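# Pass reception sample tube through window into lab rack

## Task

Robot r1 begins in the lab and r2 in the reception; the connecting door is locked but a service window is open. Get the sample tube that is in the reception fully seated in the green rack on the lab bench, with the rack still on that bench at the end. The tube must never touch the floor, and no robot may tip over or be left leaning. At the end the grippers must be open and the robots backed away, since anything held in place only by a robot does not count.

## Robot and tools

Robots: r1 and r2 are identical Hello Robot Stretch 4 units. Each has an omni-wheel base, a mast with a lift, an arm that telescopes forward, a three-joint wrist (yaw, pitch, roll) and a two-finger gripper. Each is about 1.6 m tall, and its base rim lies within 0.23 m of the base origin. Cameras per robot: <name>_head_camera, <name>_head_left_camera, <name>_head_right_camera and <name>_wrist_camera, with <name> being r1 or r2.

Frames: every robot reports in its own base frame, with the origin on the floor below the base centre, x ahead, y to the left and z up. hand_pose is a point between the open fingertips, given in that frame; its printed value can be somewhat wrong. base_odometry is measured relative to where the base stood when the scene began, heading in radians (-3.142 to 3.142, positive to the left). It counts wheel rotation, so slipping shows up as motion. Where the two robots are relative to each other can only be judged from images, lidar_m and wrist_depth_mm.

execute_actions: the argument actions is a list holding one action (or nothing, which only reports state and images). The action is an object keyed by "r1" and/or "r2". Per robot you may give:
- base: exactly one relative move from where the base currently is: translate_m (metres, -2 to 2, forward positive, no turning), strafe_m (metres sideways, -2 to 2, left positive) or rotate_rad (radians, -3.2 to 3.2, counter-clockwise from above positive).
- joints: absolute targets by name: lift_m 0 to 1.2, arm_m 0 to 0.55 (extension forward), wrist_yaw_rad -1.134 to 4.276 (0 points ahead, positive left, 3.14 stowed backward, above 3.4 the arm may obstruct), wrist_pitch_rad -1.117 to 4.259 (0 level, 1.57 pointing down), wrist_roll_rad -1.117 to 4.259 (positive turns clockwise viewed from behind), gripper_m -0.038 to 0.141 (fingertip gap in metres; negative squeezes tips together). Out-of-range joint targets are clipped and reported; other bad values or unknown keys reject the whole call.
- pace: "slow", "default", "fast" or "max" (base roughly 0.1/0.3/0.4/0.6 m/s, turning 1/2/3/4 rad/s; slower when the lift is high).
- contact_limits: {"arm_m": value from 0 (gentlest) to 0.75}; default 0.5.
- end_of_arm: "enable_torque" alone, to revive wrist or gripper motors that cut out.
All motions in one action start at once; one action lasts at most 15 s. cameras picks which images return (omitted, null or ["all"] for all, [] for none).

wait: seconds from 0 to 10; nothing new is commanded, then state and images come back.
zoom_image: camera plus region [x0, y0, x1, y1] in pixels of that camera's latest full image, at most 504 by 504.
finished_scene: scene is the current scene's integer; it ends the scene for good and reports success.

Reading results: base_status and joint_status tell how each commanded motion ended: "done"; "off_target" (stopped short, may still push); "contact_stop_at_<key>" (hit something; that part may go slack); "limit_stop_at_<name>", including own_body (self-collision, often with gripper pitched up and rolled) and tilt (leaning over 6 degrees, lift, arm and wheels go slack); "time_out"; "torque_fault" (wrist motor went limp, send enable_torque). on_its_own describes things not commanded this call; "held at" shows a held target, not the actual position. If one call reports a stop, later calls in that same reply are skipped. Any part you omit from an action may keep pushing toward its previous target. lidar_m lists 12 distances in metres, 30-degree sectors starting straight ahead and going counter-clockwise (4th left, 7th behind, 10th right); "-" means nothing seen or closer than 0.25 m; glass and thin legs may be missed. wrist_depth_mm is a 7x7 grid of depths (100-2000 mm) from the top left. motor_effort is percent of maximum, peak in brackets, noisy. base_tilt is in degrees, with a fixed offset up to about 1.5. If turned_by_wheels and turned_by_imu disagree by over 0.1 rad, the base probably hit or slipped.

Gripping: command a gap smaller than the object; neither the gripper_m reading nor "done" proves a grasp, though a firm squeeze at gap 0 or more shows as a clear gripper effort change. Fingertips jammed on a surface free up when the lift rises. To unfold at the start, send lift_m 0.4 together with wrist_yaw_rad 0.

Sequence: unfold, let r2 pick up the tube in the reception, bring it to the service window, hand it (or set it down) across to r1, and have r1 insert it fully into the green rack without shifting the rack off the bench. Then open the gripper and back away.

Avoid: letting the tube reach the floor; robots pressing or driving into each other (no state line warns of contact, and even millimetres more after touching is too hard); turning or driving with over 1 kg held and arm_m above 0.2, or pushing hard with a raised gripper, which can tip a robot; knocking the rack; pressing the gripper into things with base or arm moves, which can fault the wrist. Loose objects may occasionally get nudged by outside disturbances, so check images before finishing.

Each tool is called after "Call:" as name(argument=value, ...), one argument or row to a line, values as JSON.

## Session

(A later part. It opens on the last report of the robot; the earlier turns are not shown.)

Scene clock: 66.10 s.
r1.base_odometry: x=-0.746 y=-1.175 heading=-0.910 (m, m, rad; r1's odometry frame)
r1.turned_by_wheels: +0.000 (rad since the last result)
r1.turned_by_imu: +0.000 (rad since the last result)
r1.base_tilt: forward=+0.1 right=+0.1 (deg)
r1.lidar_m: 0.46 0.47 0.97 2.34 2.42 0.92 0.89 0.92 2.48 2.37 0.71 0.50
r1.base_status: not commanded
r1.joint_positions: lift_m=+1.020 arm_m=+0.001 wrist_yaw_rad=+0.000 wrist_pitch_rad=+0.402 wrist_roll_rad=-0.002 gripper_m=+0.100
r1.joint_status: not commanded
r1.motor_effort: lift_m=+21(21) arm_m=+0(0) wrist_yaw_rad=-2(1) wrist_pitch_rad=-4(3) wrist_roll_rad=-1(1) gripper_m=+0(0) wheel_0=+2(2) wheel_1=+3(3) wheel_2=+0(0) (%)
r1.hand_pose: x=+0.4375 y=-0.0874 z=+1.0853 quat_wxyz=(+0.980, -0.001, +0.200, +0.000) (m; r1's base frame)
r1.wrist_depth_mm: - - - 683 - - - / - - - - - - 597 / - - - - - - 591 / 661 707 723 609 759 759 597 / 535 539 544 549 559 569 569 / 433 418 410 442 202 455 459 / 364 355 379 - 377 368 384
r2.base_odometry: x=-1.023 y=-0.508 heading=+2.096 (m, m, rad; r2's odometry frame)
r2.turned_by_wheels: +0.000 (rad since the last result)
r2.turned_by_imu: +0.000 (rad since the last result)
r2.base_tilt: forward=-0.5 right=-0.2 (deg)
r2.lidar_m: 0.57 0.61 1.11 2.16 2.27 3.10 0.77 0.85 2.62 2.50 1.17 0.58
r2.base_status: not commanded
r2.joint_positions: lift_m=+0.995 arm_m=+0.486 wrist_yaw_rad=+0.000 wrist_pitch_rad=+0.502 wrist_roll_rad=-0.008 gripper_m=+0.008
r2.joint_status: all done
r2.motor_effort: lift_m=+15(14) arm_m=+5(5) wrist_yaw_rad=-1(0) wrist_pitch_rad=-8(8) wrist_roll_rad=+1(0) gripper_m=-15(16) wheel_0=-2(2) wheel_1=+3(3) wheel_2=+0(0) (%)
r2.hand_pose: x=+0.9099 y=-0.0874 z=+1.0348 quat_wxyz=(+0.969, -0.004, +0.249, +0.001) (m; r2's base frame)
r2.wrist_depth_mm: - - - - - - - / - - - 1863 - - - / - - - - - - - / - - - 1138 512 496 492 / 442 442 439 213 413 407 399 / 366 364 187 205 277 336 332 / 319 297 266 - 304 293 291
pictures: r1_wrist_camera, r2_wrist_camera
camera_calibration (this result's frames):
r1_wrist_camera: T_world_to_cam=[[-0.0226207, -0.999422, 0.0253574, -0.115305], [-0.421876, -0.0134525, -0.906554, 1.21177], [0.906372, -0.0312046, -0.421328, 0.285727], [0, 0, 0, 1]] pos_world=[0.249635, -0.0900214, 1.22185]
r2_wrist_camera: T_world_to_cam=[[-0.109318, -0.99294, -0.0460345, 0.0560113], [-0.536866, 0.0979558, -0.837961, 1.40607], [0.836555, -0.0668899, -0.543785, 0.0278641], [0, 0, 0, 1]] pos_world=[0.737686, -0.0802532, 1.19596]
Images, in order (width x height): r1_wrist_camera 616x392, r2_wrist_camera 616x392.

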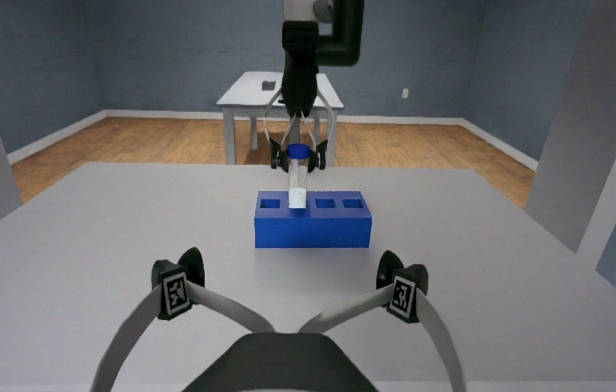

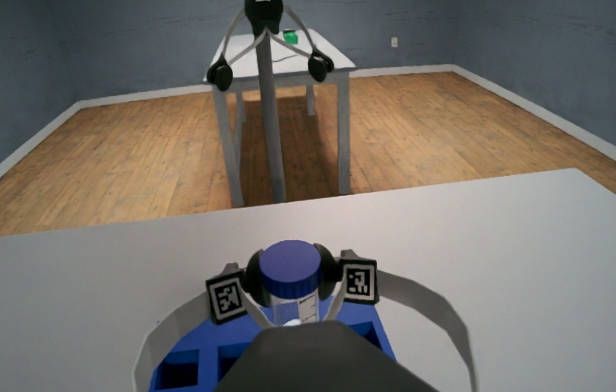

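Call:
execute_actions(
  actions=[
    {"r2":{"joints":{"lift_m":0.976,"arm_m":0.482},"pace":"slow"},"r1":{"joints":{"lift_m":1.066,"wrist_pitch_rad":0.9}}},
  ],
  cameras=[],
)

Call:
execute_actions(
  actions=[
    {"r2":{"joints":{"gripper_m":0.08}},"r1":{"joints":{"arm_m":0.15}}},
  ],
  cameras=["r2_wrist_camera"],
)

Call:
execute_actions(
  actions=[
    {"r2":{"joints":{"arm_m":0.15}},"r1":{"joints":{"arm_m":0.38,"gripper_m":0.08}}},
  ],
  cameras=["r2_wrist_camera","r1_wrist_camera"],
)

Scene clock: 73.93 s.
r1.base_odometry: x=-0.746 y=-1.175 heading=-0.910 (m, m, rad; r1's odometry frame)
r1.turned_by_wheels: +0.000 (rad since the last result)
r1.turned_by_imu: -0.001 (rad since the last result)
r1.base_tilt: forward=+0.1 right=+0.1 (deg)
r1.lidar_m: 0.46 0.48 0.97 2.33 2.40 0.95 0.89 0.93 2.47 2.39 0.71 0.50
r1.base_status: not commanded
r1.joint_positions: lift_m=+1.066 arm_m=+0.001 wrist_yaw_rad=+0.000 wrist_pitch_rad=+0.901 wrist_roll_rad=-0.002 gripper_m=+0.100
r1.joint_status: all done
r1.motor_effort: lift_m=+22(23) arm_m=+0(0) wrist_yaw_rad=-2(3) wrist_pitch_rad=-1(5) wrist_roll_rad=-1(1) gripper_m=+0(0) wheel_0=+2(2) wheel_1=+3(3) wheel_2=+0(0) (%)
r1.hand_pose: x=+0.3511 y=-0.0874 z=+1.0179 quat_wxyz=(+0.900, -0.001, +0.435, +0.001) (m; r1's base frame)
r1.wrist_depth_mm: 564 569 574 512 580 609 591 / 484 496 496 504 512 525 525 / 427 433 439 442 445 452 459 / 402 404 407 413 418 424 430 / 991 946 960 1025 976 1042 1060 / 1229 1182 1182 1229 202 1281 1281 / 1138 1118 1160 - 1182 1160 1182
r2.base_odometry: x=-1.023 y=-0.508 heading=+2.096 (m, m, rad; r2's odometry frame)
r2.turned_by_wheels: +0.000 (rad since the last result)
r2.turned_by_imu: +0.000 (rad since the last result)
r2.base_tilt: forward=-0.6 right=-0.1 (deg)
r2.lidar_m: 0.53 0.60 1.11 2.17 2.27 3.10 0.80 0.82 2.62 2.50 1.12 0.59
r2.base_status: not commanded
r2.joint_positions: lift_m=+0.976 arm_m=+0.483 wrist_yaw_rad=+0.000 wrist_pitch_rad=+0.502 wrist_roll_rad=-0.008 gripper_m=+0.008
r2.joint_status: all done
r2.motor_effort: lift_m=+15(15) arm_m=-5(5) wrist_yaw_rad=-2(1) wrist_pitch_rad=-8(7) wrist_roll_rad=+0(1) gripper_m=-16(17) wheel_0=-2(2) wheel_1=+3(3) wheel_2=+0(0) (%)
r2.hand_pose: x=+0.9066 y=-0.0874 z=+1.0158 quat_wxyz=(+0.969, -0.004, +0.249, +0.001) (m; r2's base frame)
r2.wrist_depth_mm: - - - - - - - / - - - 1808 - - - / - - - - - - - / - - - 492 480 469 459 / 415 410 404 213 389 382 375 / 342 342 187 204 252 314 309 / 296 277 241 - 276 273 -
pictures: none
No camera images: the call's "cameras" was empty. Leave "cameras" out to get every camera's image.

Scene clock: 75.43 s.
r1.base_odometry: x=-0.746 y=-1.175 heading=-0.910 (m, m, rad; r1's odometry frame)
r1.turned_by_wheels: +0.000 (rad since the last result)
r1.turned_by_imu: +0.000 (rad since the last result)
r1.base_tilt: forward=+0.1 right=+0.1 (deg)
r1.lidar_m: 0.47 0.50 0.96 2.34 2.41 0.94 0.88 0.94 2.46 2.37 0.70 0.51
r1.base_status: not commanded
r1.joint_positions: lift_m=+1.066 arm_m=+0.148 wrist_yaw_rad=+0.000 wrist_pitch_rad=+0.901 wrist_roll_rad=-0.002 gripper_m=+0.100
r1.joint_status: all done
r1.motor_effort: lift_m=+22(22) arm_m=+8(9) wrist_yaw_rad=-2(1) wrist_pitch_rad=-2(3) wrist_roll_rad=-1(1) gripper_m=+0(1) wheel_0=+2(2) wheel_1=+2(2) wheel_2=+0(0) (%)
r1.hand_pose: x=+0.4984 y=-0.0874 z=+1.0178 quat_wxyz=(+0.900, -0.001, +0.436, +0.000) (m; r1's base frame)
r1.wrist_depth_mm: 559 569 559 569 603 603 - / 484 492 484 421 484 517 521 / 427 430 436 430 445 455 455 / 382 382 389 392 399 397 404 / 343 347 349 351 355 359 364 / 312 309 312 320 202 327 330 / 1098 1118 1138 - 1160 1160 1182
r2.base_odometry: x=-1.023 y=-0.508 heading=+2.096 (m, m, rad; r2's odometry frame)
r2.turned_by_wheels: +0.000 (rad since the last result)
r2.turned_by_imu: +0.000 (rad since the last result)
r2.base_tilt: forward=-0.6 right=-0.1 (deg)
r2.lidar_m: 0.53 0.59 1.16 2.17 2.27 3.10 0.78 0.84 2.63 2.50 1.13 0.56
r2.base_status: not commanded
r2.joint_positions: lift_m=+0.976 arm_m=+0.483 wrist_yaw_rad=+0.000 wrist_pitch_rad=+0.502 wrist_roll_rad=-0.008 gripper_m=+0.080
r2.joint_status: all done
r2.motor_effort: lift_m=+15(15) arm_m=-5(5) wrist_yaw_rad=-2(1) wrist_pitch_rad=-8(8) wrist_roll_rad=+1(1) gripper_m=-2(15) wheel_0=-2(2) wheel_1=+3(3) wheel_2=+0(0) (%)
r2.hand_pose: x=+0.9066 y=-0.0874 z=+1.0158 quat_wxyz=(+0.969, -0.004, +0.249, +0.001) (m; r2's base frame)
r2.wrist_depth_mm: - - - - - - - / - - - 1863 - - - / - - - - - - - / - - - 492 484 469 459 / 415 415 407 377 373 377 375 / 340 338 214 202 271 315 309 / 296 277 241 - 276 273 -
pictures: r2_wrist_camera
camera_calibration (this result's frames):
r2_wrist_camera: T_world_to_cam=[[-0.109318, -0.99294, -0.046035, 0.0547747], [-0.536862, 0.0979561, -0.837964, 1.38838], [0.836558, -0.0668903, -0.54378, 0.020314], [0, 0, 0, 1]] pos_world=[0.734361, -0.0802532, 1.17698]
Images, in order (width x height): r2_wrist_camera 616x392.

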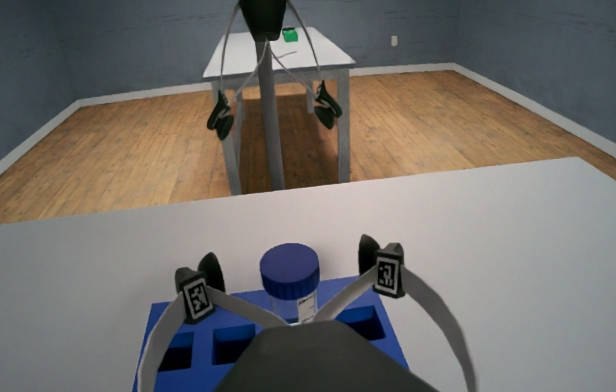

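Scene clock: 77.53 s.
r1.base_odometry: x=-0.746 y=-1.175 heading=-0.910 (m, m, rad; r1's odometry frame)
r1.turned_by_wheels: +0.000 (rad since the last result)
r1.turned_by_imu: -0.001 (rad since the last result)
r1.base_tilt: forward=+0.1 right=+0.1 (deg)
r1.lidar_m: 0.46 0.48 0.97 2.34 2.41 0.93 0.88 0.93 2.48 2.38 0.73 0.49
r1.base_status: not commanded
r1.joint_positions: lift_m=+1.066 arm_m=+0.378 wrist_yaw_rad=+0.000 wrist_pitch_rad=+0.901 wrist_roll_rad=-0.002 gripper_m=+0.080
r1.joint_status: all done
r1.motor_effort: lift_m=+22(22) arm_m=+9(8) wrist_yaw_rad=+0(0) wrist_pitch_rad=-1(2) wrist_roll_rad=-1(1) gripper_m=-1(1) wheel_0=+2(2) wheel_1=+2(2) wheel_2=+0(0) (%)
r1.hand_pose: x=+0.7284 y=-0.0874 z=+1.0178 quat_wxyz=(+0.900, -0.001, +0.436, +0.000) (m; r1's base frame)
r1.wrist_depth_mm: - - - - - - - / 484 492 496 504 508 517 530 / 427 430 436 439 442 449 459 / 379 384 387 314 397 397 404 / 343 345 304 298 307 359 362 / 314 309 214 276 199 325 329 / 289 286 296 - 294 294 301
r2.base_odometry: x=-1.023 y=-0.508 heading=+2.096 (m, m, rad; r2's odometry frame)
r2.turned_by_wheels: +0.000 (rad since the last result)
r2.turned_by_imu: +0.000 (rad since the last result)
r2.base_tilt: forward=-0.5 right=-0.2 (deg)
r2.lidar_m: 0.55 0.57 1.12 2.15 2.26 3.11 0.78 0.82 2.64 2.53 1.14 0.59
r2.base_status: not commanded
r2.joint_positions: lift_m=+0.976 arm_m=+0.151 wrist_yaw_rad=+0.000 wrist_pitch_rad=+0.502 wrist_roll_rad=-0.008 gripper_m=+0.080
r2.joint_status: all done
r2.motor_effort: lift_m=+14(15) arm_m=-5(4) wrist_yaw_rad=+0(2) wrist_pitch_rad=-8(8) wrist_roll_rad=+0(1) gripper_m=-2(1) wheel_0=-2(2) wheel_1=+3(3) wheel_2=+0(0) (%)
r2.hand_pose: x=+0.5746 y=-0.0874 z=+1.0158 quat_wxyz=(+0.969, -0.004, +0.249, +0.001) (m; r2's base frame)
r2.wrist_depth_mm: - - - - - - - / - - - - - - 591 / - 715 640 569 634 609 574 / 530 517 496 496 484 469 459 / 415 415 410 404 370 382 375 / 342 340 214 330 315 329 336 / 297 297 304 - 723 759 820
pictures: r1_wrist_camera, r2_wrist_camera
camera_calibration (this result's frames):
r1_wrist_camera: T_world_to_cam=[[-0.00786404, -0.999417, 0.0332099, -0.125809], [-0.804447, -0.013404, -0.593873, 1.23379], [0.593972, -0.0313858, -0.803873, 0.610549], [0, 0, 0, 1]] pos_world=[0.628878, -0.0900349, 1.22769]
r2_wrist_camera: T_world_to_cam=[[-0.109523, -0.992918, -0.0460363, 0.018545], [-0.536832, 0.0980669, -0.83797, 1.21012], [0.83655, -0.067063, -0.543771, 0.298066], [0, 0, 0, 1]] pos_world=[0.402315, -0.0802698, 1.17698]
Images, in order (width x height): r1_wrist_camera 616x392, r2_wrist_camera 616x392.

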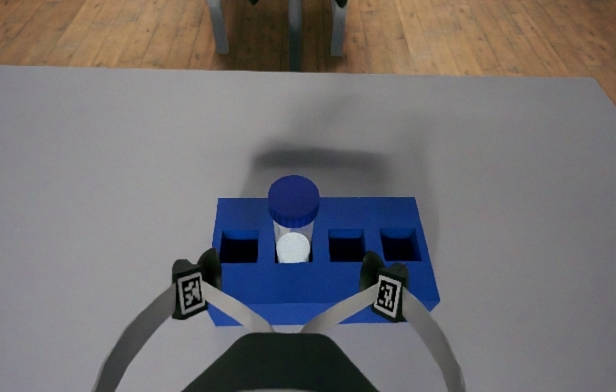

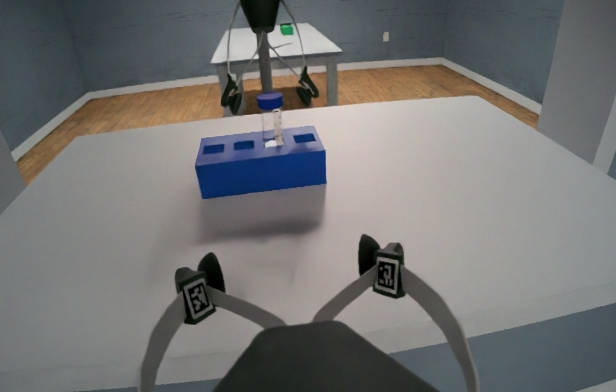

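Call:
execute_actions(
  actions=[
    {"r1":{"joints":{"arm_m":0.432,"gripper_m":0.055}}},
  ],
  cameras=["r1_wrist_camera"],
)

Call:
execute_actions(
  actions=[
    {"r1":{"joints":{"arm_m":0.437,"lift_m":1.064,"gripper_m":0.008}}},
  ],
  cameras=["r1_wrist_camera"],
)

Call:
execute_actions(
  actions=[
    {"r1":{"joints":{"lift_m":1.14}},"r2":{"joints":{"wrist_pitch_rad":0.2,"arm_m":0.05}}},
  ],
  cameras=["r2_wrist_camera","r1_wrist_camera"],
)

Scene clock: 85.00 s.
r1.base_odometry: x=-0.746 y=-1.175 heading=-0.910 (m, m, rad; r1's odometry frame)
r1.turned_by_wheels: +0.000 (rad since the last result)
r1.turned_by_imu: -0.001 (rad since the last result)
r1.base_tilt: forward=+0.1 right=+0.1 (deg)
r1.lidar_m: 0.46 0.47 0.95 2.34 2.43 0.94 0.89 0.94 2.47 2.38 0.71 0.48
r1.base_status: not commanded
r1.joint_positions: lift_m=+1.066 arm_m=+0.430 wrist_yaw_rad=+0.000 wrist_pitch_rad=+0.901 wrist_roll_rad=-0.002 gripper_m=+0.055
r1.joint_status: all done
r1.motor_effort: lift_m=+22(22) arm_m=+9(8) wrist_yaw_rad=+0(1) wrist_pitch_rad=-2(2) wrist_roll_rad=-1(1) gripper_m=-1(3) wheel_0=+2(2) wheel_1=+2(2) wheel_2=+0(0) (%)
r1.hand_pose: x=+0.7804 y=-0.0874 z=+1.0178 quat_wxyz=(+0.900, -0.001, +0.436, +0.000) (m; r1's base frame)
r1.wrist_depth_mm: - - - - - - - / 1863 1863 1863 1983 - - - / 424 430 433 442 445 449 452 / 379 382 389 392 397 399 404 / 343 345 342 289 298 359 364 / 312 314 197 258 200 324 330 / 286 283 252 - 247 300 300
r2.base_odometry: x=-1.023 y=-0.508 heading=+2.096 (m, m, rad; r2's odometry frame)
r2.turned_by_wheels: +0.000 (rad since the last result)
r2.turned_by_imu: +0.000 (rad since the last result)
r2.base_tilt: forward=-0.7 right=-0.2 (deg)
r2.lidar_m: 0.56 0.58 1.14 2.15 2.28 3.09 0.79 0.82 2.62 2.52 1.11 0.58
r2.base_status: not commanded
r2.joint_positions: lift_m=+0.976 arm_m=+0.151 wrist_yaw_rad=+0.000 wrist_pitch_rad=+0.502 wrist_roll_rad=-0.008 gripper_m=+0.080
r2.joint_status: not commanded
r2.motor_effort: lift_m=+15(15) arm_m=-5(4) wrist_yaw_rad=-1(0) wrist_pitch_rad=-8(8) wrist_roll_rad=+0(1) gripper_m=-1(2) wheel_0=-2(2) wheel_1=+3(3) wheel_2=+0(0) (%)
r2.hand_pose: x=+0.5746 y=-0.0874 z=+1.0158 quat_wxyz=(+0.969, -0.004, +0.249, +0.001) (m; r2's base frame)
r2.wrist_depth_mm: - - - - - - - / - - - - - - 591 / - 691 597 574 634 615 569 / 535 521 496 492 480 477 462 / 415 413 407 399 375 379 375 / 342 342 214 330 315 329 336 / 298 296 306 - 715 778 842
pictures: r1_wrist_camera
camera_calibration (this result's frames):
r1_wrist_camera: T_world_to_cam=[[-0.00787034, -0.999417, 0.0332105, -0.125397], [-0.804498, -0.0133967, -0.593804, 1.27557], [0.593903, -0.0313912, -0.803924, 0.579763], [0, 0, 0, 1]] pos_world=[0.680881, -0.0900357, 1.22769]
Images, in order (width x height): r1_wrist_camera 616x392.

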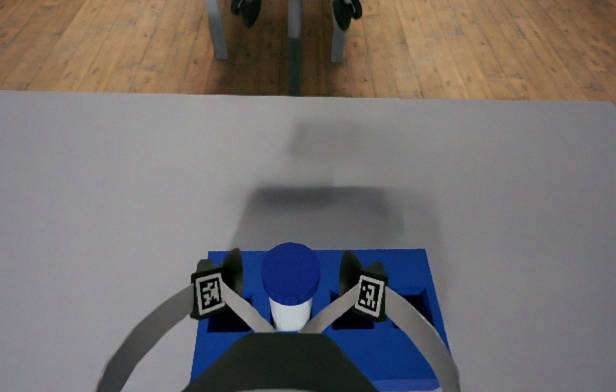

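Scene clock: 86.27 s.
r1.base_odometry: x=-0.746 y=-1.175 heading=-0.910 (m, m, rad; r1's odometry frame)
r1.turned_by_wheels: +0.000 (rad since the last result)
r1.turned_by_imu: +0.000 (rad since the last result)
r1.base_tilt: forward=+0.1 right=+0.1 (deg)
r1.lidar_m: 0.45 0.49 0.96 2.33 2.41 0.93 0.89 0.93 2.48 2.39 0.72 0.49
r1.base_status: not commanded
r1.joint_positions: lift_m=+1.064 arm_m=+0.435 wrist_yaw_rad=+0.000 wrist_pitch_rad=+0.901 wrist_roll_rad=-0.002 gripper_m=+0.008
r1.joint_status: all done
r1.motor_effort: lift_m=+18(22) arm_m=+9(9) wrist_yaw_rad=+0(1) wrist_pitch_rad=-4(2) wrist_roll_rad=-1(1) gripper_m=-10(10) wheel_0=+2(2) wheel_1=+2(2) wheel_2=+0(0) (%)
r1.hand_pose: x=+0.7854 y=-0.0874 z=+1.0162 quat_wxyz=(+0.900, -0.001, +0.436, +0.000) (m; r1's base frame)
r1.wrist_depth_mm: - - - - - - - / 1863 1983 1983 1983 1983 - - / 421 427 433 439 445 449 455 / 379 379 384 387 394 399 402 / 343 345 347 349 353 359 359 / 309 312 191 197 187 324 325 / 286 283 249 - 244 293 298
r2.base_odometry: x=-1.023 y=-0.508 heading=+2.096 (m, m, rad; r2's odometry frame)
r2.turned_by_wheels: +0.000 (rad since the last result)
r2.turned_by_imu: +0.000 (rad since the last result)
r2.base_tilt: forward=-0.7 right=-0.2 (deg)
r2.lidar_m: 0.55 0.59 1.11 2.15 2.24 3.09 0.77 0.83 2.63 2.51 1.15 0.61
r2.base_status: not commanded
r2.joint_positions: lift_m=+0.976 arm_m=+0.151 wrist_yaw_rad=+0.000 wrist_pitch_rad=+0.502 wrist_roll_rad=-0.008 gripper_m=+0.080
r2.joint_status: not commanded
r2.motor_effort: lift_m=+15(15) arm_m=-5(5) wrist_yaw_rad=-1(0) wrist_pitch_rad=-8(8) wrist_roll_rad=+0(0) gripper_m=-3(2) wheel_0=-2(2) wheel_1=+3(3) wheel_2=+0(0) (%)
r2.hand_pose: x=+0.5746 y=-0.0874 z=+1.0158 quat_wxyz=(+0.969, -0.004, +0.249, +0.001) (m; r2's base frame)
r2.wrist_depth_mm: - - - - - - - / - - - - - - 591 / - 715 603 559 627 609 569 / 530 521 496 492 480 466 455 / 421 410 407 399 370 379 373 / 340 340 214 332 314 330 334 / 296 298 303 - 723 768 831
pictures: r1_wrist_camera
camera_calibration (this result's frames):
r1_wrist_camera: T_world_to_cam=[[-0.00786968, -0.999417, 0.0332106, -0.125303], [-0.804501, -0.0133971, -0.5938, 1.27861], [0.593899, -0.031391, -0.803927, 0.575476], [0, 0, 0, 1]] pos_world=[0.685886, -0.0900356, 1.22604]
Images, in order (width x height): r1_wrist_camera 616x392.

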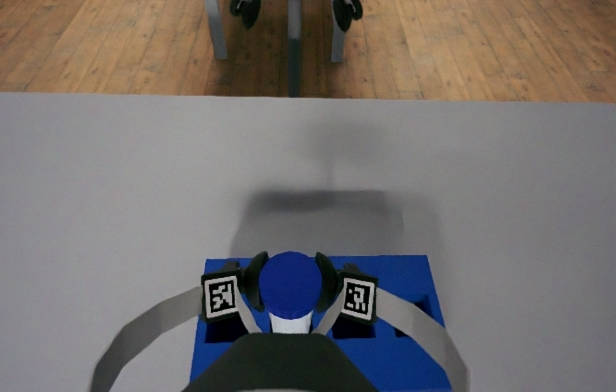

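Scene clock: 87.57 s.
r1.base_odometry: x=-0.746 y=-1.175 heading=-0.910 (m, m, rad; r1's odometry frame)
r1.turned_by_wheels: +0.000 (rad since the last result)
r1.turned_by_imu: +0.000 (rad since the last result)
r1.base_tilt: forward=+0.1 right=+0.1 (deg)
r1.lidar_m: 0.47 0.48 0.96 2.34 2.43 0.94 0.87 0.92 2.47 2.38 0.71 0.48
r1.base_status: not commanded
r1.joint_positions: lift_m=+1.140 arm_m=+0.435 wrist_yaw_rad=+0.000 wrist_pitch_rad=+0.901 wrist_roll_rad=-0.002 gripper_m=+0.008
r1.joint_status: all done
r1.motor_effort: lift_m=+23(23) arm_m=+8(9) wrist_yaw_rad=-1(1) wrist_pitch_rad=-2(3) wrist_roll_rad=-1(1) gripper_m=-12(10) wheel_0=+2(2) wheel_1=+2(2) wheel_2=+0(0) (%)
r1.hand_pose: x=+0.7854 y=-0.0874 z=+1.0918 quat_wxyz=(+0.900, -0.001, +0.436, +0.000) (m; r1's base frame)
r1.wrist_depth_mm: - - - - - - - / - - - - - - - / 525 530 539 544 1863 1863 1921 / 469 473 480 484 488 492 500 / 424 427 433 436 439 442 449 / 387 389 191 196 188 404 407 / 355 351 362 - 319 364 373
r2.base_odometry: x=-1.023 y=-0.508 heading=+2.096 (m, m, rad; r2's odometry frame)
r2.turned_by_wheels: +0.000 (rad since the last result)
r2.turned_by_imu: +0.000 (rad since the last result)
r2.base_tilt: forward=-0.7 right=+0.0 (deg)
r2.lidar_m: 0.54 0.58 1.10 2.16 2.27 3.10 0.75 0.84 2.64 2.51 1.15 0.60
r2.base_status: not commanded
r2.joint_positions: lift_m=+0.976 arm_m=+0.051 wrist_yaw_rad=+0.000 wrist_pitch_rad=+0.203 wrist_roll_rad=-0.008 gripper_m=+0.080
r2.joint_status: all done
r2.motor_effort: lift_m=+15(14) arm_m=-5(4) wrist_yaw_rad=+1(0) wrist_pitch_rad=-9(13) wrist_roll_rad=-1(0) gripper_m=-2(3) wheel_0=-2(2) wheel_1=+3(3) wheel_2=+0(0) (%)
r2.hand_pose: x=+0.5043 y=-0.0874 z=+1.0966 quat_wxyz=(+0.995, -0.004, +0.101, +0.000) (m; r2's base frame)
r2.wrist_depth_mm: - - - 699 - - 580 / - - - - - - 585 / - - - - - - 603 / - - - - - - 621 / 627 778 699 615 615 627 609 / 559 549 215 504 449 459 452 / 442 421 427 - 404 387 392
pictures: r1_wrist_camera, r2_wrist_camera
camera_calibration (this result's frames):
r1_wrist_camera: T_world_to_cam=[[-0.00786856, -0.999417, 0.0332109, -0.127816], [-0.804526, -0.0133969, -0.593766, 1.32349], [0.593865, -0.0313911, -0.803952, 0.636325], [0, 0, 0, 1]] pos_world=[0.685887, -0.0900357, 1.30167]
r2_wrist_camera: T_world_to_cam=[[-0.0910497, -0.99292, -0.0762893, 0.0384295], [-0.26555, 0.0980414, -0.959099, 1.23616], [0.959788, -0.0670671, -0.272597, 0.0412812], [0, 0, 0, 1]] pos_world=[0.292139, -0.0802685, 1.19978]
Images, in order (width x height): r1_wrist_camera 616x392, r2_wrist_camera 616x392.

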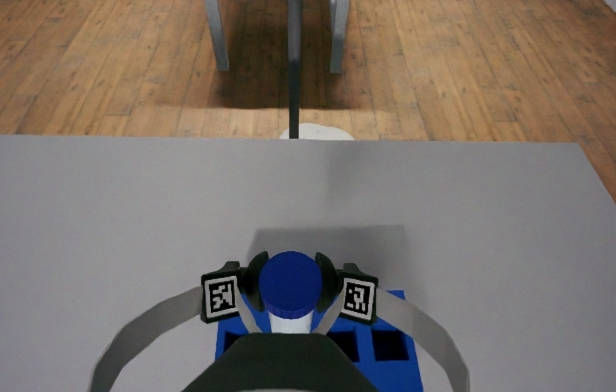

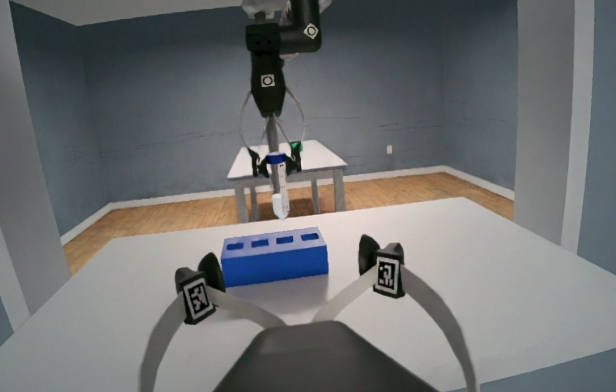

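Call:
execute_actions(
  actions=[
    {"r1":{"base":{"translate_m":-0.3},"joints":{"arm_m":0.05}}},
  ],
  cameras=[],
)

Call:
execute_actions(
  actions=[
    {"r1":{"base":{"strafe_m":0.85},"joints":{"lift_m":1.0},"pace":"fast"}},
  ],
  cameras=[],
)

Call:
execute_actions(
  actions=[
    {"r1":{"base":{"rotate_rad":-1.55}}},
  ],
  cameras=["r1_head_right_camera"],
)

Call:
execute_actions(
  actions=[
    {"r1":{"base":{"strafe_m":-1.25},"pace":"fast"}},
  ],
  cameras=["r1_head_camera","r1_wrist_camera"],
)

Scene clock: 98.60 s.
r1.base_odometry: x=-0.930 y=-0.938 heading=-0.910 (m, m, rad; r1's odometry frame)
r1.turned_by_wheels: +0.000 (rad since the last result)
r1.turned_by_imu: -0.002 (rad since the last result)
r1.base_tilt: forward=+0.1 right=+0.1 (deg)
r1.lidar_m: 0.77 0.80 1.40 2.33 2.41 0.63 0.58 0.62 2.47 2.37 1.46 0.81
r1.base_status: done
r1.joint_positions: lift_m=+1.140 arm_m=+0.052 wrist_yaw_rad=+0.000 wrist_pitch_rad=+0.902 wrist_roll_rad=-0.002 gripper_m=+0.008
r1.joint_status: all done
r1.motor_effort: lift_m=+22(23) arm_m=-8(10) wrist_yaw_rad=+0(2) wrist_pitch_rad=-3(3) wrist_roll_rad=-1(1) gripper_m=-9(10) wheel_0=-2(7) wheel_1=-2(5) wheel_2=+0(7) (%)
r1.hand_pose: x=+0.4013 y=-0.0874 z=+1.0917 quat_wxyz=(+0.900, -0.001, +0.436, +0.000) (m; r1's base frame)
r1.wrist_depth_mm: 723 707 715 715 741 750 759 / 615 621 627 627 627 640 854 / 1008 991 1025 1025 991 1025 1042 / 1229 1229 1205 1229 1229 1281 1255 / 1397 1397 1464 1430 1464 1464 1464 / 1281 1336 191 196 187 1336 1366 / 1205 1182 1229 - 1255 1255 1255
r2.base_odometry: x=-1.023 y=-0.508 heading=+2.096 (m, m, rad; r2's odometry frame)
r2.turned_by_wheels: +0.000 (rad since the last result)
r2.turned_by_imu: +0.000 (rad since the last result)
r2.base_tilt: forward=-0.4 right=+0.0 (deg)
r2.lidar_m: 0.55 0.58 1.11 2.15 2.30 3.10 0.79 0.81 2.62 2.50 1.16 0.60
r2.base_status: not commanded
r2.joint_positions: lift_m=+0.976 arm_m=+0.051 wrist_yaw_rad=+0.000 wrist_pitch_rad=+0.203 wrist_roll_rad=-0.008 gripper_m=+0.080
r2.joint_status: not commanded
r2.motor_effort: lift_m=+14(15) arm_m=-5(5) wrist_yaw_rad=-1(0) wrist_pitch_rad=-9(9) wrist_roll_rad=+0(1) gripper_m=-1(3) wheel_0=-2(2) wheel_1=+3(3) wheel_2=+0(0) (%)
r2.hand_pose: x=+0.5043 y=-0.0874 z=+1.0966 quat_wxyz=(+0.995, -0.004, +0.101, +0.000) (m; r2's base frame)
r2.wrist_depth_mm: - - - - - - 574 / - - - - - - 574 / - - - - - - 603 / - - - - - - 621 / 627 788 683 621 615 634 597 / 564 544 216 504 455 466 455 / 442 421 424 - 402 387 394
pictures: none
No camera images: the call's "cameras" was empty. Leave "cameras" out to get every camera's image.

Scene clock: 102.60 s.
r1.base_odometry: x=-0.259 y=-0.416 heading=-0.910 (m, m, rad; r1's odometry frame)
r1.turned_by_wheels: +0.000 (rad since the last result)
r1.turned_by_imu: +0.000 (rad since the last result)
r1.base_tilt: forward=+0.1 right=+0.1 (deg)
r1.lidar_m: 0.96 0.98 1.33 1.48 1.53 2.10 3.37 0.78 0.89 3.22 1.09 0.89
r1.base_status: done
r1.joint_positions: lift_m=+1.000 arm_m=+0.052 wrist_yaw_rad=+0.000 wrist_pitch_rad=+0.902 wrist_roll_rad=-0.002 gripper_m=+0.008
r1.joint_status: all done
r1.motor_effort: lift_m=+18(21) arm_m=-9(8) wrist_yaw_rad=+1(1) wrist_pitch_rad=-3(3) wrist_roll_rad=+0(1) gripper_m=-10(10) wheel_0=+1(9) wheel_1=+1(9) wheel_2=+0(3) (%)
r1.hand_pose: x=+0.4014 y=-0.0874 z=+0.9521 quat_wxyz=(+0.900, -0.001, +0.436, +0.000) (m; r1's base frame)
r1.wrist_depth_mm: 699 732 741 732 732 732 530 / 809 831 831 842 842 842 854 / 946 976 1008 976 1008 1008 1008 / 1160 1160 1182 1205 1205 1229 1229 / 1281 1281 1281 1281 1308 1336 1336 / 1182 1160 190 196 188 1229 1205 / 1060 1060 1098 - 1118 1098 1118
r2.base_odometry: x=-1.023 y=-0.508 heading=+2.096 (m, m, rad; r2's odometry frame)
r2.turned_by_wheels: +0.000 (rad since the last result)
r2.turned_by_imu: +0.000 (rad since the last result)
r2.base_tilt: forward=-0.6 right=-0.2 (deg)
r2.lidar_m: 0.51 0.59 1.11 2.16 2.27 3.10 0.79 0.83 2.62 2.51 1.11 0.61
r2.base_status: not commanded
r2.joint_positions: lift_m=+0.976 arm_m=+0.051 wrist_yaw_rad=+0.000 wrist_pitch_rad=+0.203 wrist_roll_rad=-0.008 gripper_m=+0.080
r2.joint_status: not commanded
r2.motor_effort: lift_m=+15(15) arm_m=-4(5) wrist_yaw_rad=+0(1) wrist_pitch_rad=-9(9) wrist_roll_rad=+1(1) gripper_m=-2(2) wheel_0=-1(2) wheel_1=+3(3) wheel_2=+0(0) (%)
r2.hand_pose: x=+0.5043 y=-0.0874 z=+1.0966 quat_wxyz=(+0.995, -0.004, +0.101, +0.000) (m; r2's base frame)
r2.wrist_depth_mm: - - - - - - 580 / - - - - - 1708 591 / - - - - - - 603 / - - - - - - 615 / 634 778 699 621 615 634 603 / 549 549 215 504 452 473 452 / 445 418 424 - 404 389 394
pictures: none
No camera images: the call's "cameras" was empty. Leave "cameras" out to get every camera's image.

Scene clock: 104.87 s.
r1.base_odometry: x=-0.259 y=-0.416 heading=-2.460 (m, m, rad; r1's odometry frame)
r1.turned_by_wheels: -1.550 (rad since the last result)
r1.turned_by_imu: -1.552 (rad since the last result)
r1.base_tilt: forward=+0.1 right=+0.1 (deg)
r1.lidar_m: 3.21 1.08 0.87 0.97 0.99 1.38 1.48 1.56 2.16 1.88 0.78 0.90
r1.base_status: done
r1.joint_positions: lift_m=+1.000 arm_m=+0.052 wrist_yaw_rad=+0.000 wrist_pitch_rad=+0.902 wrist_roll_rad=-0.002 gripper_m=+0.008
r1.joint_status: not commanded
r1.motor_effort: lift_m=+19(19) arm_m=-8(8) wrist_yaw_rad=+0(1) wrist_pitch_rad=-1(3) wrist_roll_rad=-1(1) gripper_m=-11(10) wheel_0=+1(7) wheel_1=+0(7) wheel_2=+0(7) (%)
r1.hand_pose: x=+0.4014 y=-0.0874 z=+0.9521 quat_wxyz=(+0.900, -0.001, +0.436, +0.000) (m; r1's base frame)
r1.wrist_depth_mm: 1537 - - - - - 831 / 1618 1756 1808 1863 1921 1863 1430 / 1499 1576 1661 1618 1618 1661 1708 / 1430 1430 1464 1464 1464 1464 1537 / 1255 1308 1308 1308 1336 1336 1336 / 1160 1160 191 196 187 1229 866 / 1060 1078 1118 - 1098 1098 1118
r2.base_odometry: x=-1.023 y=-0.508 heading=+2.096 (m, m, rad; r2's odometry frame)
r2.turned_by_wheels: +0.000 (rad since the last result)
r2.turned_by_imu: +0.000 (rad since the last result)
r2.base_tilt: forward=-0.5 right=-0.1 (deg)
r2.lidar_m: 0.54 0.57 1.09 2.14 2.29 3.07 0.78 0.82 2.65 2.51 1.14 0.60
r2.base_status: not commanded
r2.joint_positions: lift_m=+0.976 arm_m=+0.051 wrist_yaw_rad=+0.000 wrist_pitch_rad=+0.203 wrist_roll_rad=-0.008 gripper_m=+0.080
r2.joint_status: not commanded
r2.motor_effort: lift_m=+15(15) arm_m=-4(5) wrist_yaw_rad=+1(0) wrist_pitch_rad=-9(9) wrist_roll_rad=+0(0) gripper_m=-2(2) wheel_0=-1(2) wheel_1=+3(3) wheel_2=+0(0) (%)
r2.hand_pose: x=+0.5043 y=-0.0874 z=+1.0966 quat_wxyz=(+0.995, -0.004, +0.101, +0.000) (m; r2's base frame)
r2.wrist_depth_mm: - - - - - - 580 / - - - - - 1708 585 / - - - - - - 603 / - - - - - - 621 / 640 768 683 621 609 634 615 / 554 549 213 512 452 469 452 / 445 421 421 - 402 389 392
pictures: r1_head_right_camera
Images, in order (width x height): r1_head_right_camera 420x672.

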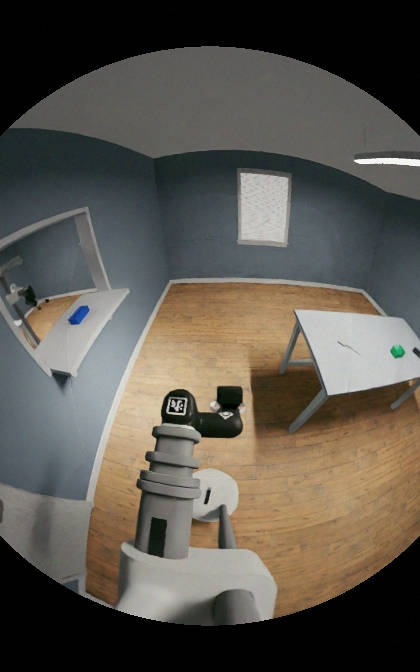

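Scene clock: 109.67 s.
r1.base_odometry: x=-1.047 y=+0.554 heading=-2.460 (m, m, rad; r1's odometry frame)
r1.turned_by_wheels: +0.000 (rad since the last result)
r1.turned_by_imu: -0.002 (rad since the last result)
r1.base_tilt: forward=+0.0 right=+0.1 (deg)
r1.lidar_m: 0.46 0.49 0.68 2.07 2.10 1.56 1.48 1.56 2.14 2.05 0.68 0.51
r1.base_status: done
r1.joint_positions: lift_m=+1.000 arm_m=+0.052 wrist_yaw_rad=+0.000 wrist_pitch_rad=+0.902 wrist_roll_rad=-0.002 gripper_m=+0.008
r1.joint_status: not commanded
r1.motor_effort: lift_m=+19(19) arm_m=-9(8) wrist_yaw_rad=-2(2) wrist_pitch_rad=-2(4) wrist_roll_rad=-1(1) gripper_m=-10(11) wheel_0=+0(11) wheel_1=+0(10) wheel_2=-1(0) (%)
r1.hand_pose: x=+0.4014 y=-0.0874 z=+0.9521 quat_wxyz=(+0.900, -0.001, +0.436, +0.000) (m; r1's base frame)
r1.wrist_depth_mm: 707 715 732 741 759 768 778 / 609 615 627 634 640 647 654 / 535 544 549 554 549 569 569 / 480 477 488 496 500 504 508 / 439 445 442 445 445 455 455 / 1182 1182 191 196 188 1205 1229 / 1060 1060 1098 - 1118 1118 1078
r2.base_odometry: x=-1.023 y=-0.508 heading=+2.096 (m, m, rad; r2's odometry frame)
r2.turned_by_wheels: +0.000 (rad since the last result)
r2.turned_by_imu: +0.000 (rad since the last result)
r2.base_tilt: forward=-0.6 right=-0.1 (deg)
r2.lidar_m: 0.55 0.59 1.10 2.14 2.28 3.08 0.79 0.79 2.63 2.51 1.15 0.59
r2.base_status: not commanded
r2.joint_positions: lift_m=+0.976 arm_m=+0.051 wrist_yaw_rad=+0.000 wrist_pitch_rad=+0.203 wrist_roll_rad=-0.008 gripper_m=+0.080
r2.joint_status: not commanded
r2.motor_effort: lift_m=+15(15) arm_m=-5(5) wrist_yaw_rad=+0(1) wrist_pitch_rad=-9(9) wrist_roll_rad=+0(0) gripper_m=-2(2) wheel_0=-2(2) wheel_1=+3(3) wheel_2=+0(0) (%)
r2.hand_pose: x=+0.5043 y=-0.0874 z=+1.0966 quat_wxyz=(+0.995, -0.004, +0.101, +0.000) (m; r2's base frame)
r2.wrist_depth_mm: - - - - - - 580 / - - - - - - 580 / - - - - - - 603 / - - - - - - 621 / 634 778 683 621 621 634 603 / 564 549 215 512 452 466 455 / 442 421 424 - 404 389 392
pictures: r1_head_camera, r1_wrist_camera
camera_calibration (this result's frames):
r1_wrist_camera: T_world_to_cam=[[-0.00802255, -0.999416, 0.0332132, -0.126166], [-0.804659, -0.0132673, -0.593589, 0.93147], [0.593683, -0.0314874, -0.804083, 0.752236], [0, 0, 0, 1]] pos_world=[0.301914, -0.0900485, 1.16196]
Images, in order (width x height): r1_head_camera 420x560, r1_wrist_camera 616x392.

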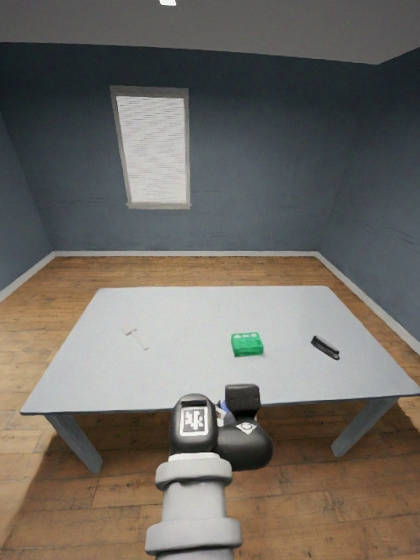

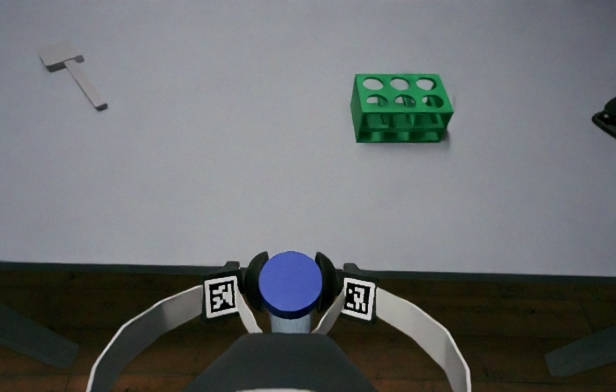

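Call:
execute_actions(
  actions=[
    {"r1":{"base":{"strafe_m":-0.15},"joints":{"arm_m":0.25,"lift_m":0.992}}},
  ],
  cameras=["r1_wrist_camera"],
)

Scene clock: 114.83 s.
r1.base_odometry: x=-1.141 y=+0.670 heading=-2.460 (m, m, rad; r1's odometry frame)
r1.turned_by_wheels: +0.000 (rad since the last result)
r1.turned_by_imu: -0.002 (rad since the last result)
r1.base_tilt: forward=+0.1 right=+0.1 (deg)
r1.lidar_m: 0.45 0.49 0.68 2.21 2.13 1.54 1.48 1.55 1.98 1.90 0.67 0.47
r1.base_status: done
r1.joint_positions: lift_m=+0.992 arm_m=+0.248 wrist_yaw_rad=+0.000 wrist_pitch_rad=+0.901 wrist_roll_rad=-0.002 gripper_m=+0.008
r1.joint_status: all done
r1.motor_effort: lift_m=+18(17) arm_m=+9(9) wrist_yaw_rad=-1(0) wrist_pitch_rad=-2(1) wrist_roll_rad=-1(1) gripper_m=-11(11) wheel_0=+1(9) wheel_1=-1(7) wheel_2=+0(1) (%)
r1.hand_pose: x=+0.5984 y=-0.0874 z=+0.9441 quat_wxyz=(+0.900, -0.001, +0.436, +0.000) (m; r1's base frame)
r1.wrist_depth_mm: 691 699 707 723 741 741 750 / 591 603 609 615 627 634 640 / 525 525 535 544 554 559 559 / 466 473 462 424 488 492 492 / 424 427 421 387 439 439 445 / 384 387 191 196 187 402 404 / 353 353 364 - 366 366 368
r2.base_odometry: x=-1.023 y=-0.508 heading=+2.096 (m, m, rad; r2's odometry frame)
r2.turned_by_wheels: +0.000 (rad since the last result)
r2.turned_by_imu: +0.000 (rad since the last result)
r2.base_tilt: forward=-0.6 right=+0.0 (deg)
r2.lidar_m: 0.54 0.58 1.13 2.15 2.26 3.07 0.77 0.83 2.63 2.50 1.14 0.57
r2.base_status: not commanded
r2.joint_positions: lift_m=+0.976 arm_m=+0.051 wrist_yaw_rad=+0.000 wrist_pitch_rad=+0.203 wrist_roll_rad=-0.008 gripper_m=+0.080
r2.joint_status: not commanded
r2.motor_effort: lift_m=+14(14) arm_m=-5(5) wrist_yaw_rad=-1(1) wrist_pitch_rad=-9(9) wrist_roll_rad=+0(1) gripper_m=-1(0) wheel_0=-2(2) wheel_1=+3(3) wheel_2=+0(0) (%)
r2.hand_pose: x=+0.5043 y=-0.0874 z=+1.0966 quat_wxyz=(+0.995, -0.004, +0.101, +0.000) (m; r2's base frame)
r2.wrist_depth_mm: - - - - - - 585 / - - - - - - 585 / - - - - - - 597 / - - - - - - 621 / 634 778 691 615 621 627 615 / 554 549 214 512 449 469 452 / 442 421 424 - 402 387 392
pictures: r1_wrist_camera
camera_calibration (this result's frames):
r1_wrist_camera: T_world_to_cam=[[-0.0079041, -0.999417, 0.0332123, -0.124371], [-0.804575, -0.0133665, -0.593701, 1.08532], [0.593799, -0.0314144, -0.804, 0.628794], [0, 0, 0, 1]] pos_world=[0.498857, -0.0900387, 1.15403]
Images, in order (width x height): r1_wrist_camera 616x392.

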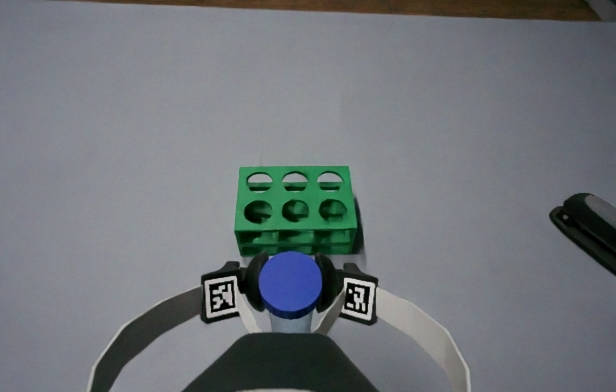

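Call:
execute_actions(
  actions=[
    {"r1":{"joints":{"arm_m":0.391}}},
  ],
  cameras=["r1_wrist_camera"],
)

Call:
execute_actions(
  actions=[
    {"r1":{"joints":{"lift_m":0.96},"pace":"slow"}},
  ],
  cameras=["r1_wrist_camera","r2_wrist_camera"],
)

Call:
zoom_image(
  camera="r2_wrist_camera",
  region=[265,110,335,165],
)

Scene clock: 123.57 s.
r1.base_odometry: x=-1.141 y=+0.670 heading=-2.460 (m, m, rad; r1's odometry frame)
r1.turned_by_wheels: +0.000 (rad since the last result)
r1.turned_by_imu: -0.001 (rad since the last result)
r1.base_tilt: forward=+0.1 right=+0.1 (deg)
r1.lidar_m: 0.46 0.48 0.69 2.19 2.13 1.55 1.48 1.57 2.00 1.90 0.68 0.50
r1.base_status: not commanded
r1.joint_positions: lift_m=+0.992 arm_m=+0.389 wrist_yaw_rad=+0.000 wrist_pitch_rad=+0.901 wrist_roll_rad=-0.002 gripper_m=+0.008
r1.joint_status: all done
r1.motor_effort: lift_m=+18(18) arm_m=+9(9) wrist_yaw_rad=-1(1) wrist_pitch_rad=-4(2) wrist_roll_rad=-1(1) gripper_m=-10(11) wheel_0=+1(1) wheel_1=-1(1) wheel_2=+0(0) (%)
r1.hand_pose: x=+0.7394 y=-0.0874 z=+0.9441 quat_wxyz=(+0.900, -0.001, +0.436, +0.000) (m; r1's base frame)
r1.wrist_depth_mm: - - - - - - - / 591 603 615 621 627 640 647 / 521 525 535 549 544 554 564 / 469 473 480 484 484 492 496 / 421 427 433 433 436 439 449 / 387 387 190 196 187 404 404 / 353 351 359 - 359 362 370
r2.base_odometry: x=-1.023 y=-0.508 heading=+2.096 (m, m, rad; r2's odometry frame)
r2.turned_by_wheels: +0.000 (rad since the last result)
r2.turned_by_imu: +0.000 (rad since the last result)
r2.base_tilt: forward=-0.4 right=-0.2 (deg)
r2.lidar_m: 0.55 0.59 1.13 2.17 2.25 3.10 0.78 0.80 2.63 2.51 1.15 0.61
r2.base_status: not commanded
r2.joint_positions: lift_m=+0.976 arm_m=+0.051 wrist_yaw_rad=+0.000 wrist_pitch_rad=+0.203 wrist_roll_rad=-0.008 gripper_m=+0.080
r2.joint_status: not commanded
r2.motor_effort: lift_m=+14(14) arm_m=-4(4) wrist_yaw_rad=+0(0) wrist_pitch_rad=-9(9) wrist_roll_rad=+0(0) gripper_m=+0(2) wheel_0=-2(2) wheel_1=+3(3) wheel_2=+0(0) (%)
r2.hand_pose: x=+0.5043 y=-0.0874 z=+1.0966 quat_wxyz=(+0.995, -0.004, +0.101, +0.000) (m; r2's base frame)
r2.wrist_depth_mm: - - - - - - 580 / - - - - - - 585 / - - - - - - 609 / - - - - - - 615 / 634 778 683 621 615 627 603 / 559 549 213 508 452 466 455 / 445 415 424 - 404 387 392
pictures: r1_wrist_camera
camera_calibration (this result's frames):
r1_wrist_camera: T_world_to_cam=[[-0.00791689, -0.999417, 0.0332125, -0.12325], [-0.804596, -0.0133552, -0.593672, 1.19875], [0.593769, -0.0314227, -0.804021, 0.5451], [0, 0, 0, 1]] pos_world=[0.639872, -0.0900398, 1.15403]
Images, in order (width x height): r1_wrist_camera 616x392.

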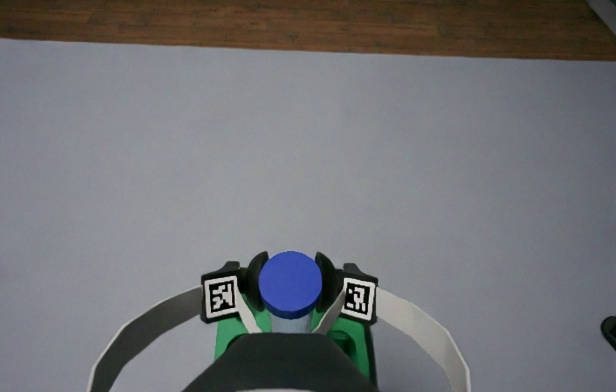

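Scene clock: 124.67 s.
r1.base_odometry: x=-1.141 y=+0.670 heading=-2.460 (m, m, rad; r1's odometry frame)
r1.turned_by_wheels: +0.000 (rad since the last result)
r1.turned_by_imu: +0.000 (rad since the last result)
r1.base_tilt: forward=+0.1 right=+0.1 (deg)
r1.lidar_m: 0.46 0.50 0.68 2.21 2.12 1.57 1.49 1.56 1.99 1.91 0.69 0.50
r1.base_status: not commanded
r1.joint_positions: lift_m=+0.960 arm_m=+0.389 wrist_yaw_rad=+0.000 wrist_pitch_rad=+0.901 wrist_roll_rad=-0.002 gripper_m=+0.008
r1.joint_status: all done
r1.motor_effort: lift_m=+18(16) arm_m=+9(9) wrist_yaw_rad=-1(1) wrist_pitch_rad=-2(2) wrist_roll_rad=-1(1) gripper_m=-10(10) wheel_0=+1(1) wheel_1=-1(1) wheel_2=+0(0) (%)
r1.hand_pose: x=+0.7394 y=-0.0874 z=+0.9122 quat_wxyz=(+0.900, -0.001, +0.436, +0.000) (m; r1's base frame)
r1.wrist_depth_mm: 627 647 - - - - - / 544 554 559 569 580 580 597 / 484 488 496 496 504 508 512 / 430 433 436 439 449 452 459 / 389 392 394 399 402 404 410 / 353 355 191 196 187 368 370 / 325 322 324 - 329 332 340
r2.base_odometry: x=-1.023 y=-0.508 heading=+2.096 (m, m, rad; r2's odometry frame)
r2.turned_by_wheels: +0.000 (rad since the last result)
r2.turned_by_imu: +0.000 (rad since the last result)
r2.base_tilt: forward=-0.5 right=-0.2 (deg)
r2.lidar_m: 0.54 0.57 1.13 2.18 2.29 3.08 0.77 0.81 2.63 2.49 1.16 0.60
r2.base_status: not commanded
r2.joint_positions: lift_m=+0.976 arm_m=+0.051 wrist_yaw_rad=+0.000 wrist_pitch_rad=+0.203 wrist_roll_rad=-0.008 gripper_m=+0.080
r2.joint_status: not commanded
r2.motor_effort: lift_m=+14(15) arm_m=-5(5) wrist_yaw_rad=+0(1) wrist_pitch_rad=-8(9) wrist_roll_rad=+0(0) gripper_m=-3(2) wheel_0=-2(2) wheel_1=+3(3) wheel_2=+0(0) (%)
r2.hand_pose: x=+0.5043 y=-0.0874 z=+1.0966 quat_wxyz=(+0.995, -0.004, +0.101, +0.000) (m; r2's base frame)
r2.wrist_depth_mm: - - - - - - 580 / - - - - - - 574 / - - - - - - 597 / - - - - - - 615 / 634 768 699 615 615 634 609 / 554 544 214 508 452 462 452 / 445 421 424 - 404 387 389
pictures: r1_wrist_camera, r2_wrist_camera
camera_calibration (this result's frames):
r1_wrist_camera: T_world_to_cam=[[-0.00791707, -0.999417, 0.0332124, -0.122187], [-0.804596, -0.013355, -0.593672, 1.17977], [0.593769, -0.0314227, -0.804021, 0.519385], [0, 0, 0, 1]] pos_world=[0.639873, -0.0900398, 1.12205]
r2_wrist_camera: T_world_to_cam=[[-0.0910501, -0.99292, -0.0762894, 0.0384296], [-0.26555, 0.0980416, -0.959099, 1.23616], [0.959788, -0.0670675, -0.272597, 0.0412812], [0, 0, 0, 1]] pos_world=[0.292139, -0.0802685, 1.19978]
Images, in order (width x height): r1_wrist_camera 616x392, r2_wrist_camera 616x392.

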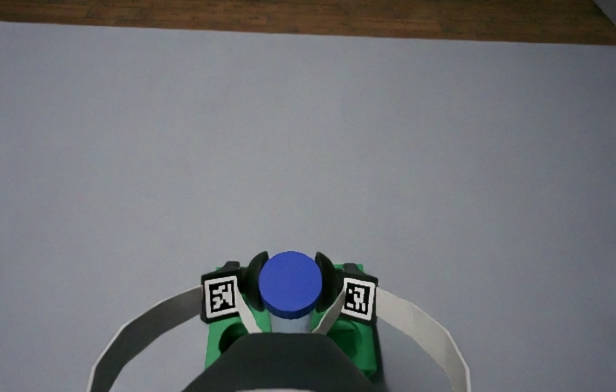

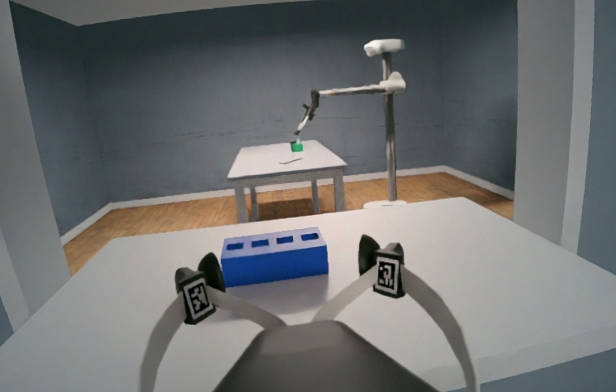

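Region (265, 110, 335, 165) of r2_wrist_camera's 616x392 image, scaled by 7.200; it fills the top 396 rows of this view, and the rest is white.

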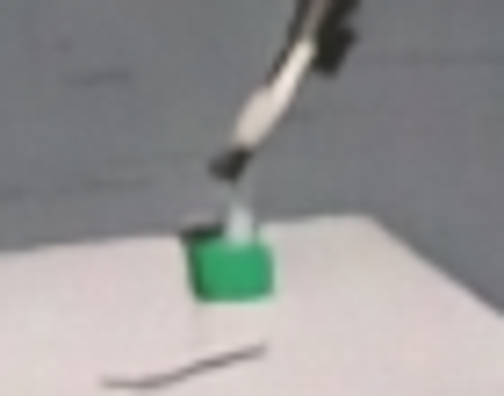

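Call:
execute_actions(
  actions=[
    {"r1":{"joints":{"lift_m":0.918},"pace":"slow"}},
  ],
  cameras=["r1_wrist_camera"],
)

Scene clock: 129.43 s.
r1.base_odometry: x=-1.141 y=+0.670 heading=-2.460 (m, m, rad; r1's odometry frame)
r1.turned_by_wheels: +0.000 (rad since the last result)
r1.turned_by_imu: -0.001 (rad since the last result)
r1.base_tilt: forward=+0.1 right=+0.1 (deg)
r1.lidar_m: 0.45 0.49 0.69 2.21 2.12 1.56 1.47 1.56 2.01 1.91 0.68 0.48
r1.base_status: not commanded
r1.joint_positions: lift_m=+0.918 arm_m=+0.389 wrist_yaw_rad=+0.000 wrist_pitch_rad=+0.902 wrist_roll_rad=-0.002 gripper_m=+0.008
r1.joint_status: all done
r1.motor_effort: lift_m=+18(17) arm_m=+9(9) wrist_yaw_rad=-1(1) wrist_pitch_rad=-2(2) wrist_roll_rad=-1(1) gripper_m=-11(10) wheel_0=+1(1) wheel_1=-1(1) wheel_2=+0(0) (%)
r1.hand_pose: x=+0.7394 y=-0.0874 z=+0.8702 quat_wxyz=(+0.900, -0.001, +0.436, +0.000) (m; r1's base frame)
r1.wrist_depth_mm: 559 564 569 585 585 591 609 / 480 488 492 500 508 512 521 / 421 430 433 436 442 452 452 / 377 379 387 392 394 399 399 / 342 345 342 283 349 357 364 / 314 312 191 196 187 325 327 / 286 283 263 - 289 293 300
r2.base_odometry: x=-1.023 y=-0.508 heading=+2.096 (m, m, rad; r2's odometry frame)
r2.turned_by_wheels: +0.000 (rad since the last result)
r2.turned_by_imu: +0.000 (rad since the last result)
r2.base_tilt: forward=-0.6 right=-0.1 (deg)
r2.lidar_m: 0.55 0.55 1.16 2.16 2.28 3.08 0.77 0.81 2.62 2.50 1.15 0.60
r2.base_status: not commanded
r2.joint_positions: lift_m=+0.976 arm_m=+0.051 wrist_yaw_rad=+0.000 wrist_pitch_rad=+0.203 wrist_roll_rad=-0.008 gripper_m=+0.080
r2.joint_status: not commanded
r2.motor_effort: lift_m=+14(14) arm_m=-4(5) wrist_yaw_rad=-1(0) wrist_pitch_rad=-9(9) wrist_roll_rad=+0(0) gripper_m=-1(0) wheel_0=-2(2) wheel_1=+3(3) wheel_2=+0(0) (%)
r2.hand_pose: x=+0.5043 y=-0.0874 z=+1.0966 quat_wxyz=(+0.995, -0.004, +0.101, +0.000) (m; r2's base frame)
r2.wrist_depth_mm: - - - - - - 585 / - - - - - - 580 / - - - - - - 597 / - - - - - - 621 / 627 778 691 609 621 627 603 / 554 544 214 508 455 466 452 / 445 415 421 - 407 389 394
pictures: r1_wrist_camera
camera_calibration (this result's frames):
r1_wrist_camera: T_world_to_cam=[[-0.00791537, -0.999417, 0.0332129, -0.120794], [-0.804626, -0.0133551, -0.593632, 1.15481], [0.593729, -0.0314228, -0.804051, 0.485682], [0, 0, 0, 1]] pos_world=[0.639873, -0.0900398, 1.08006]
Images, in order (width x height): r1_wrist_camera 616x392.

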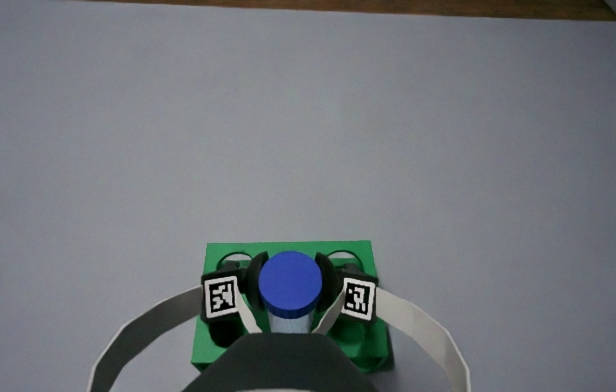

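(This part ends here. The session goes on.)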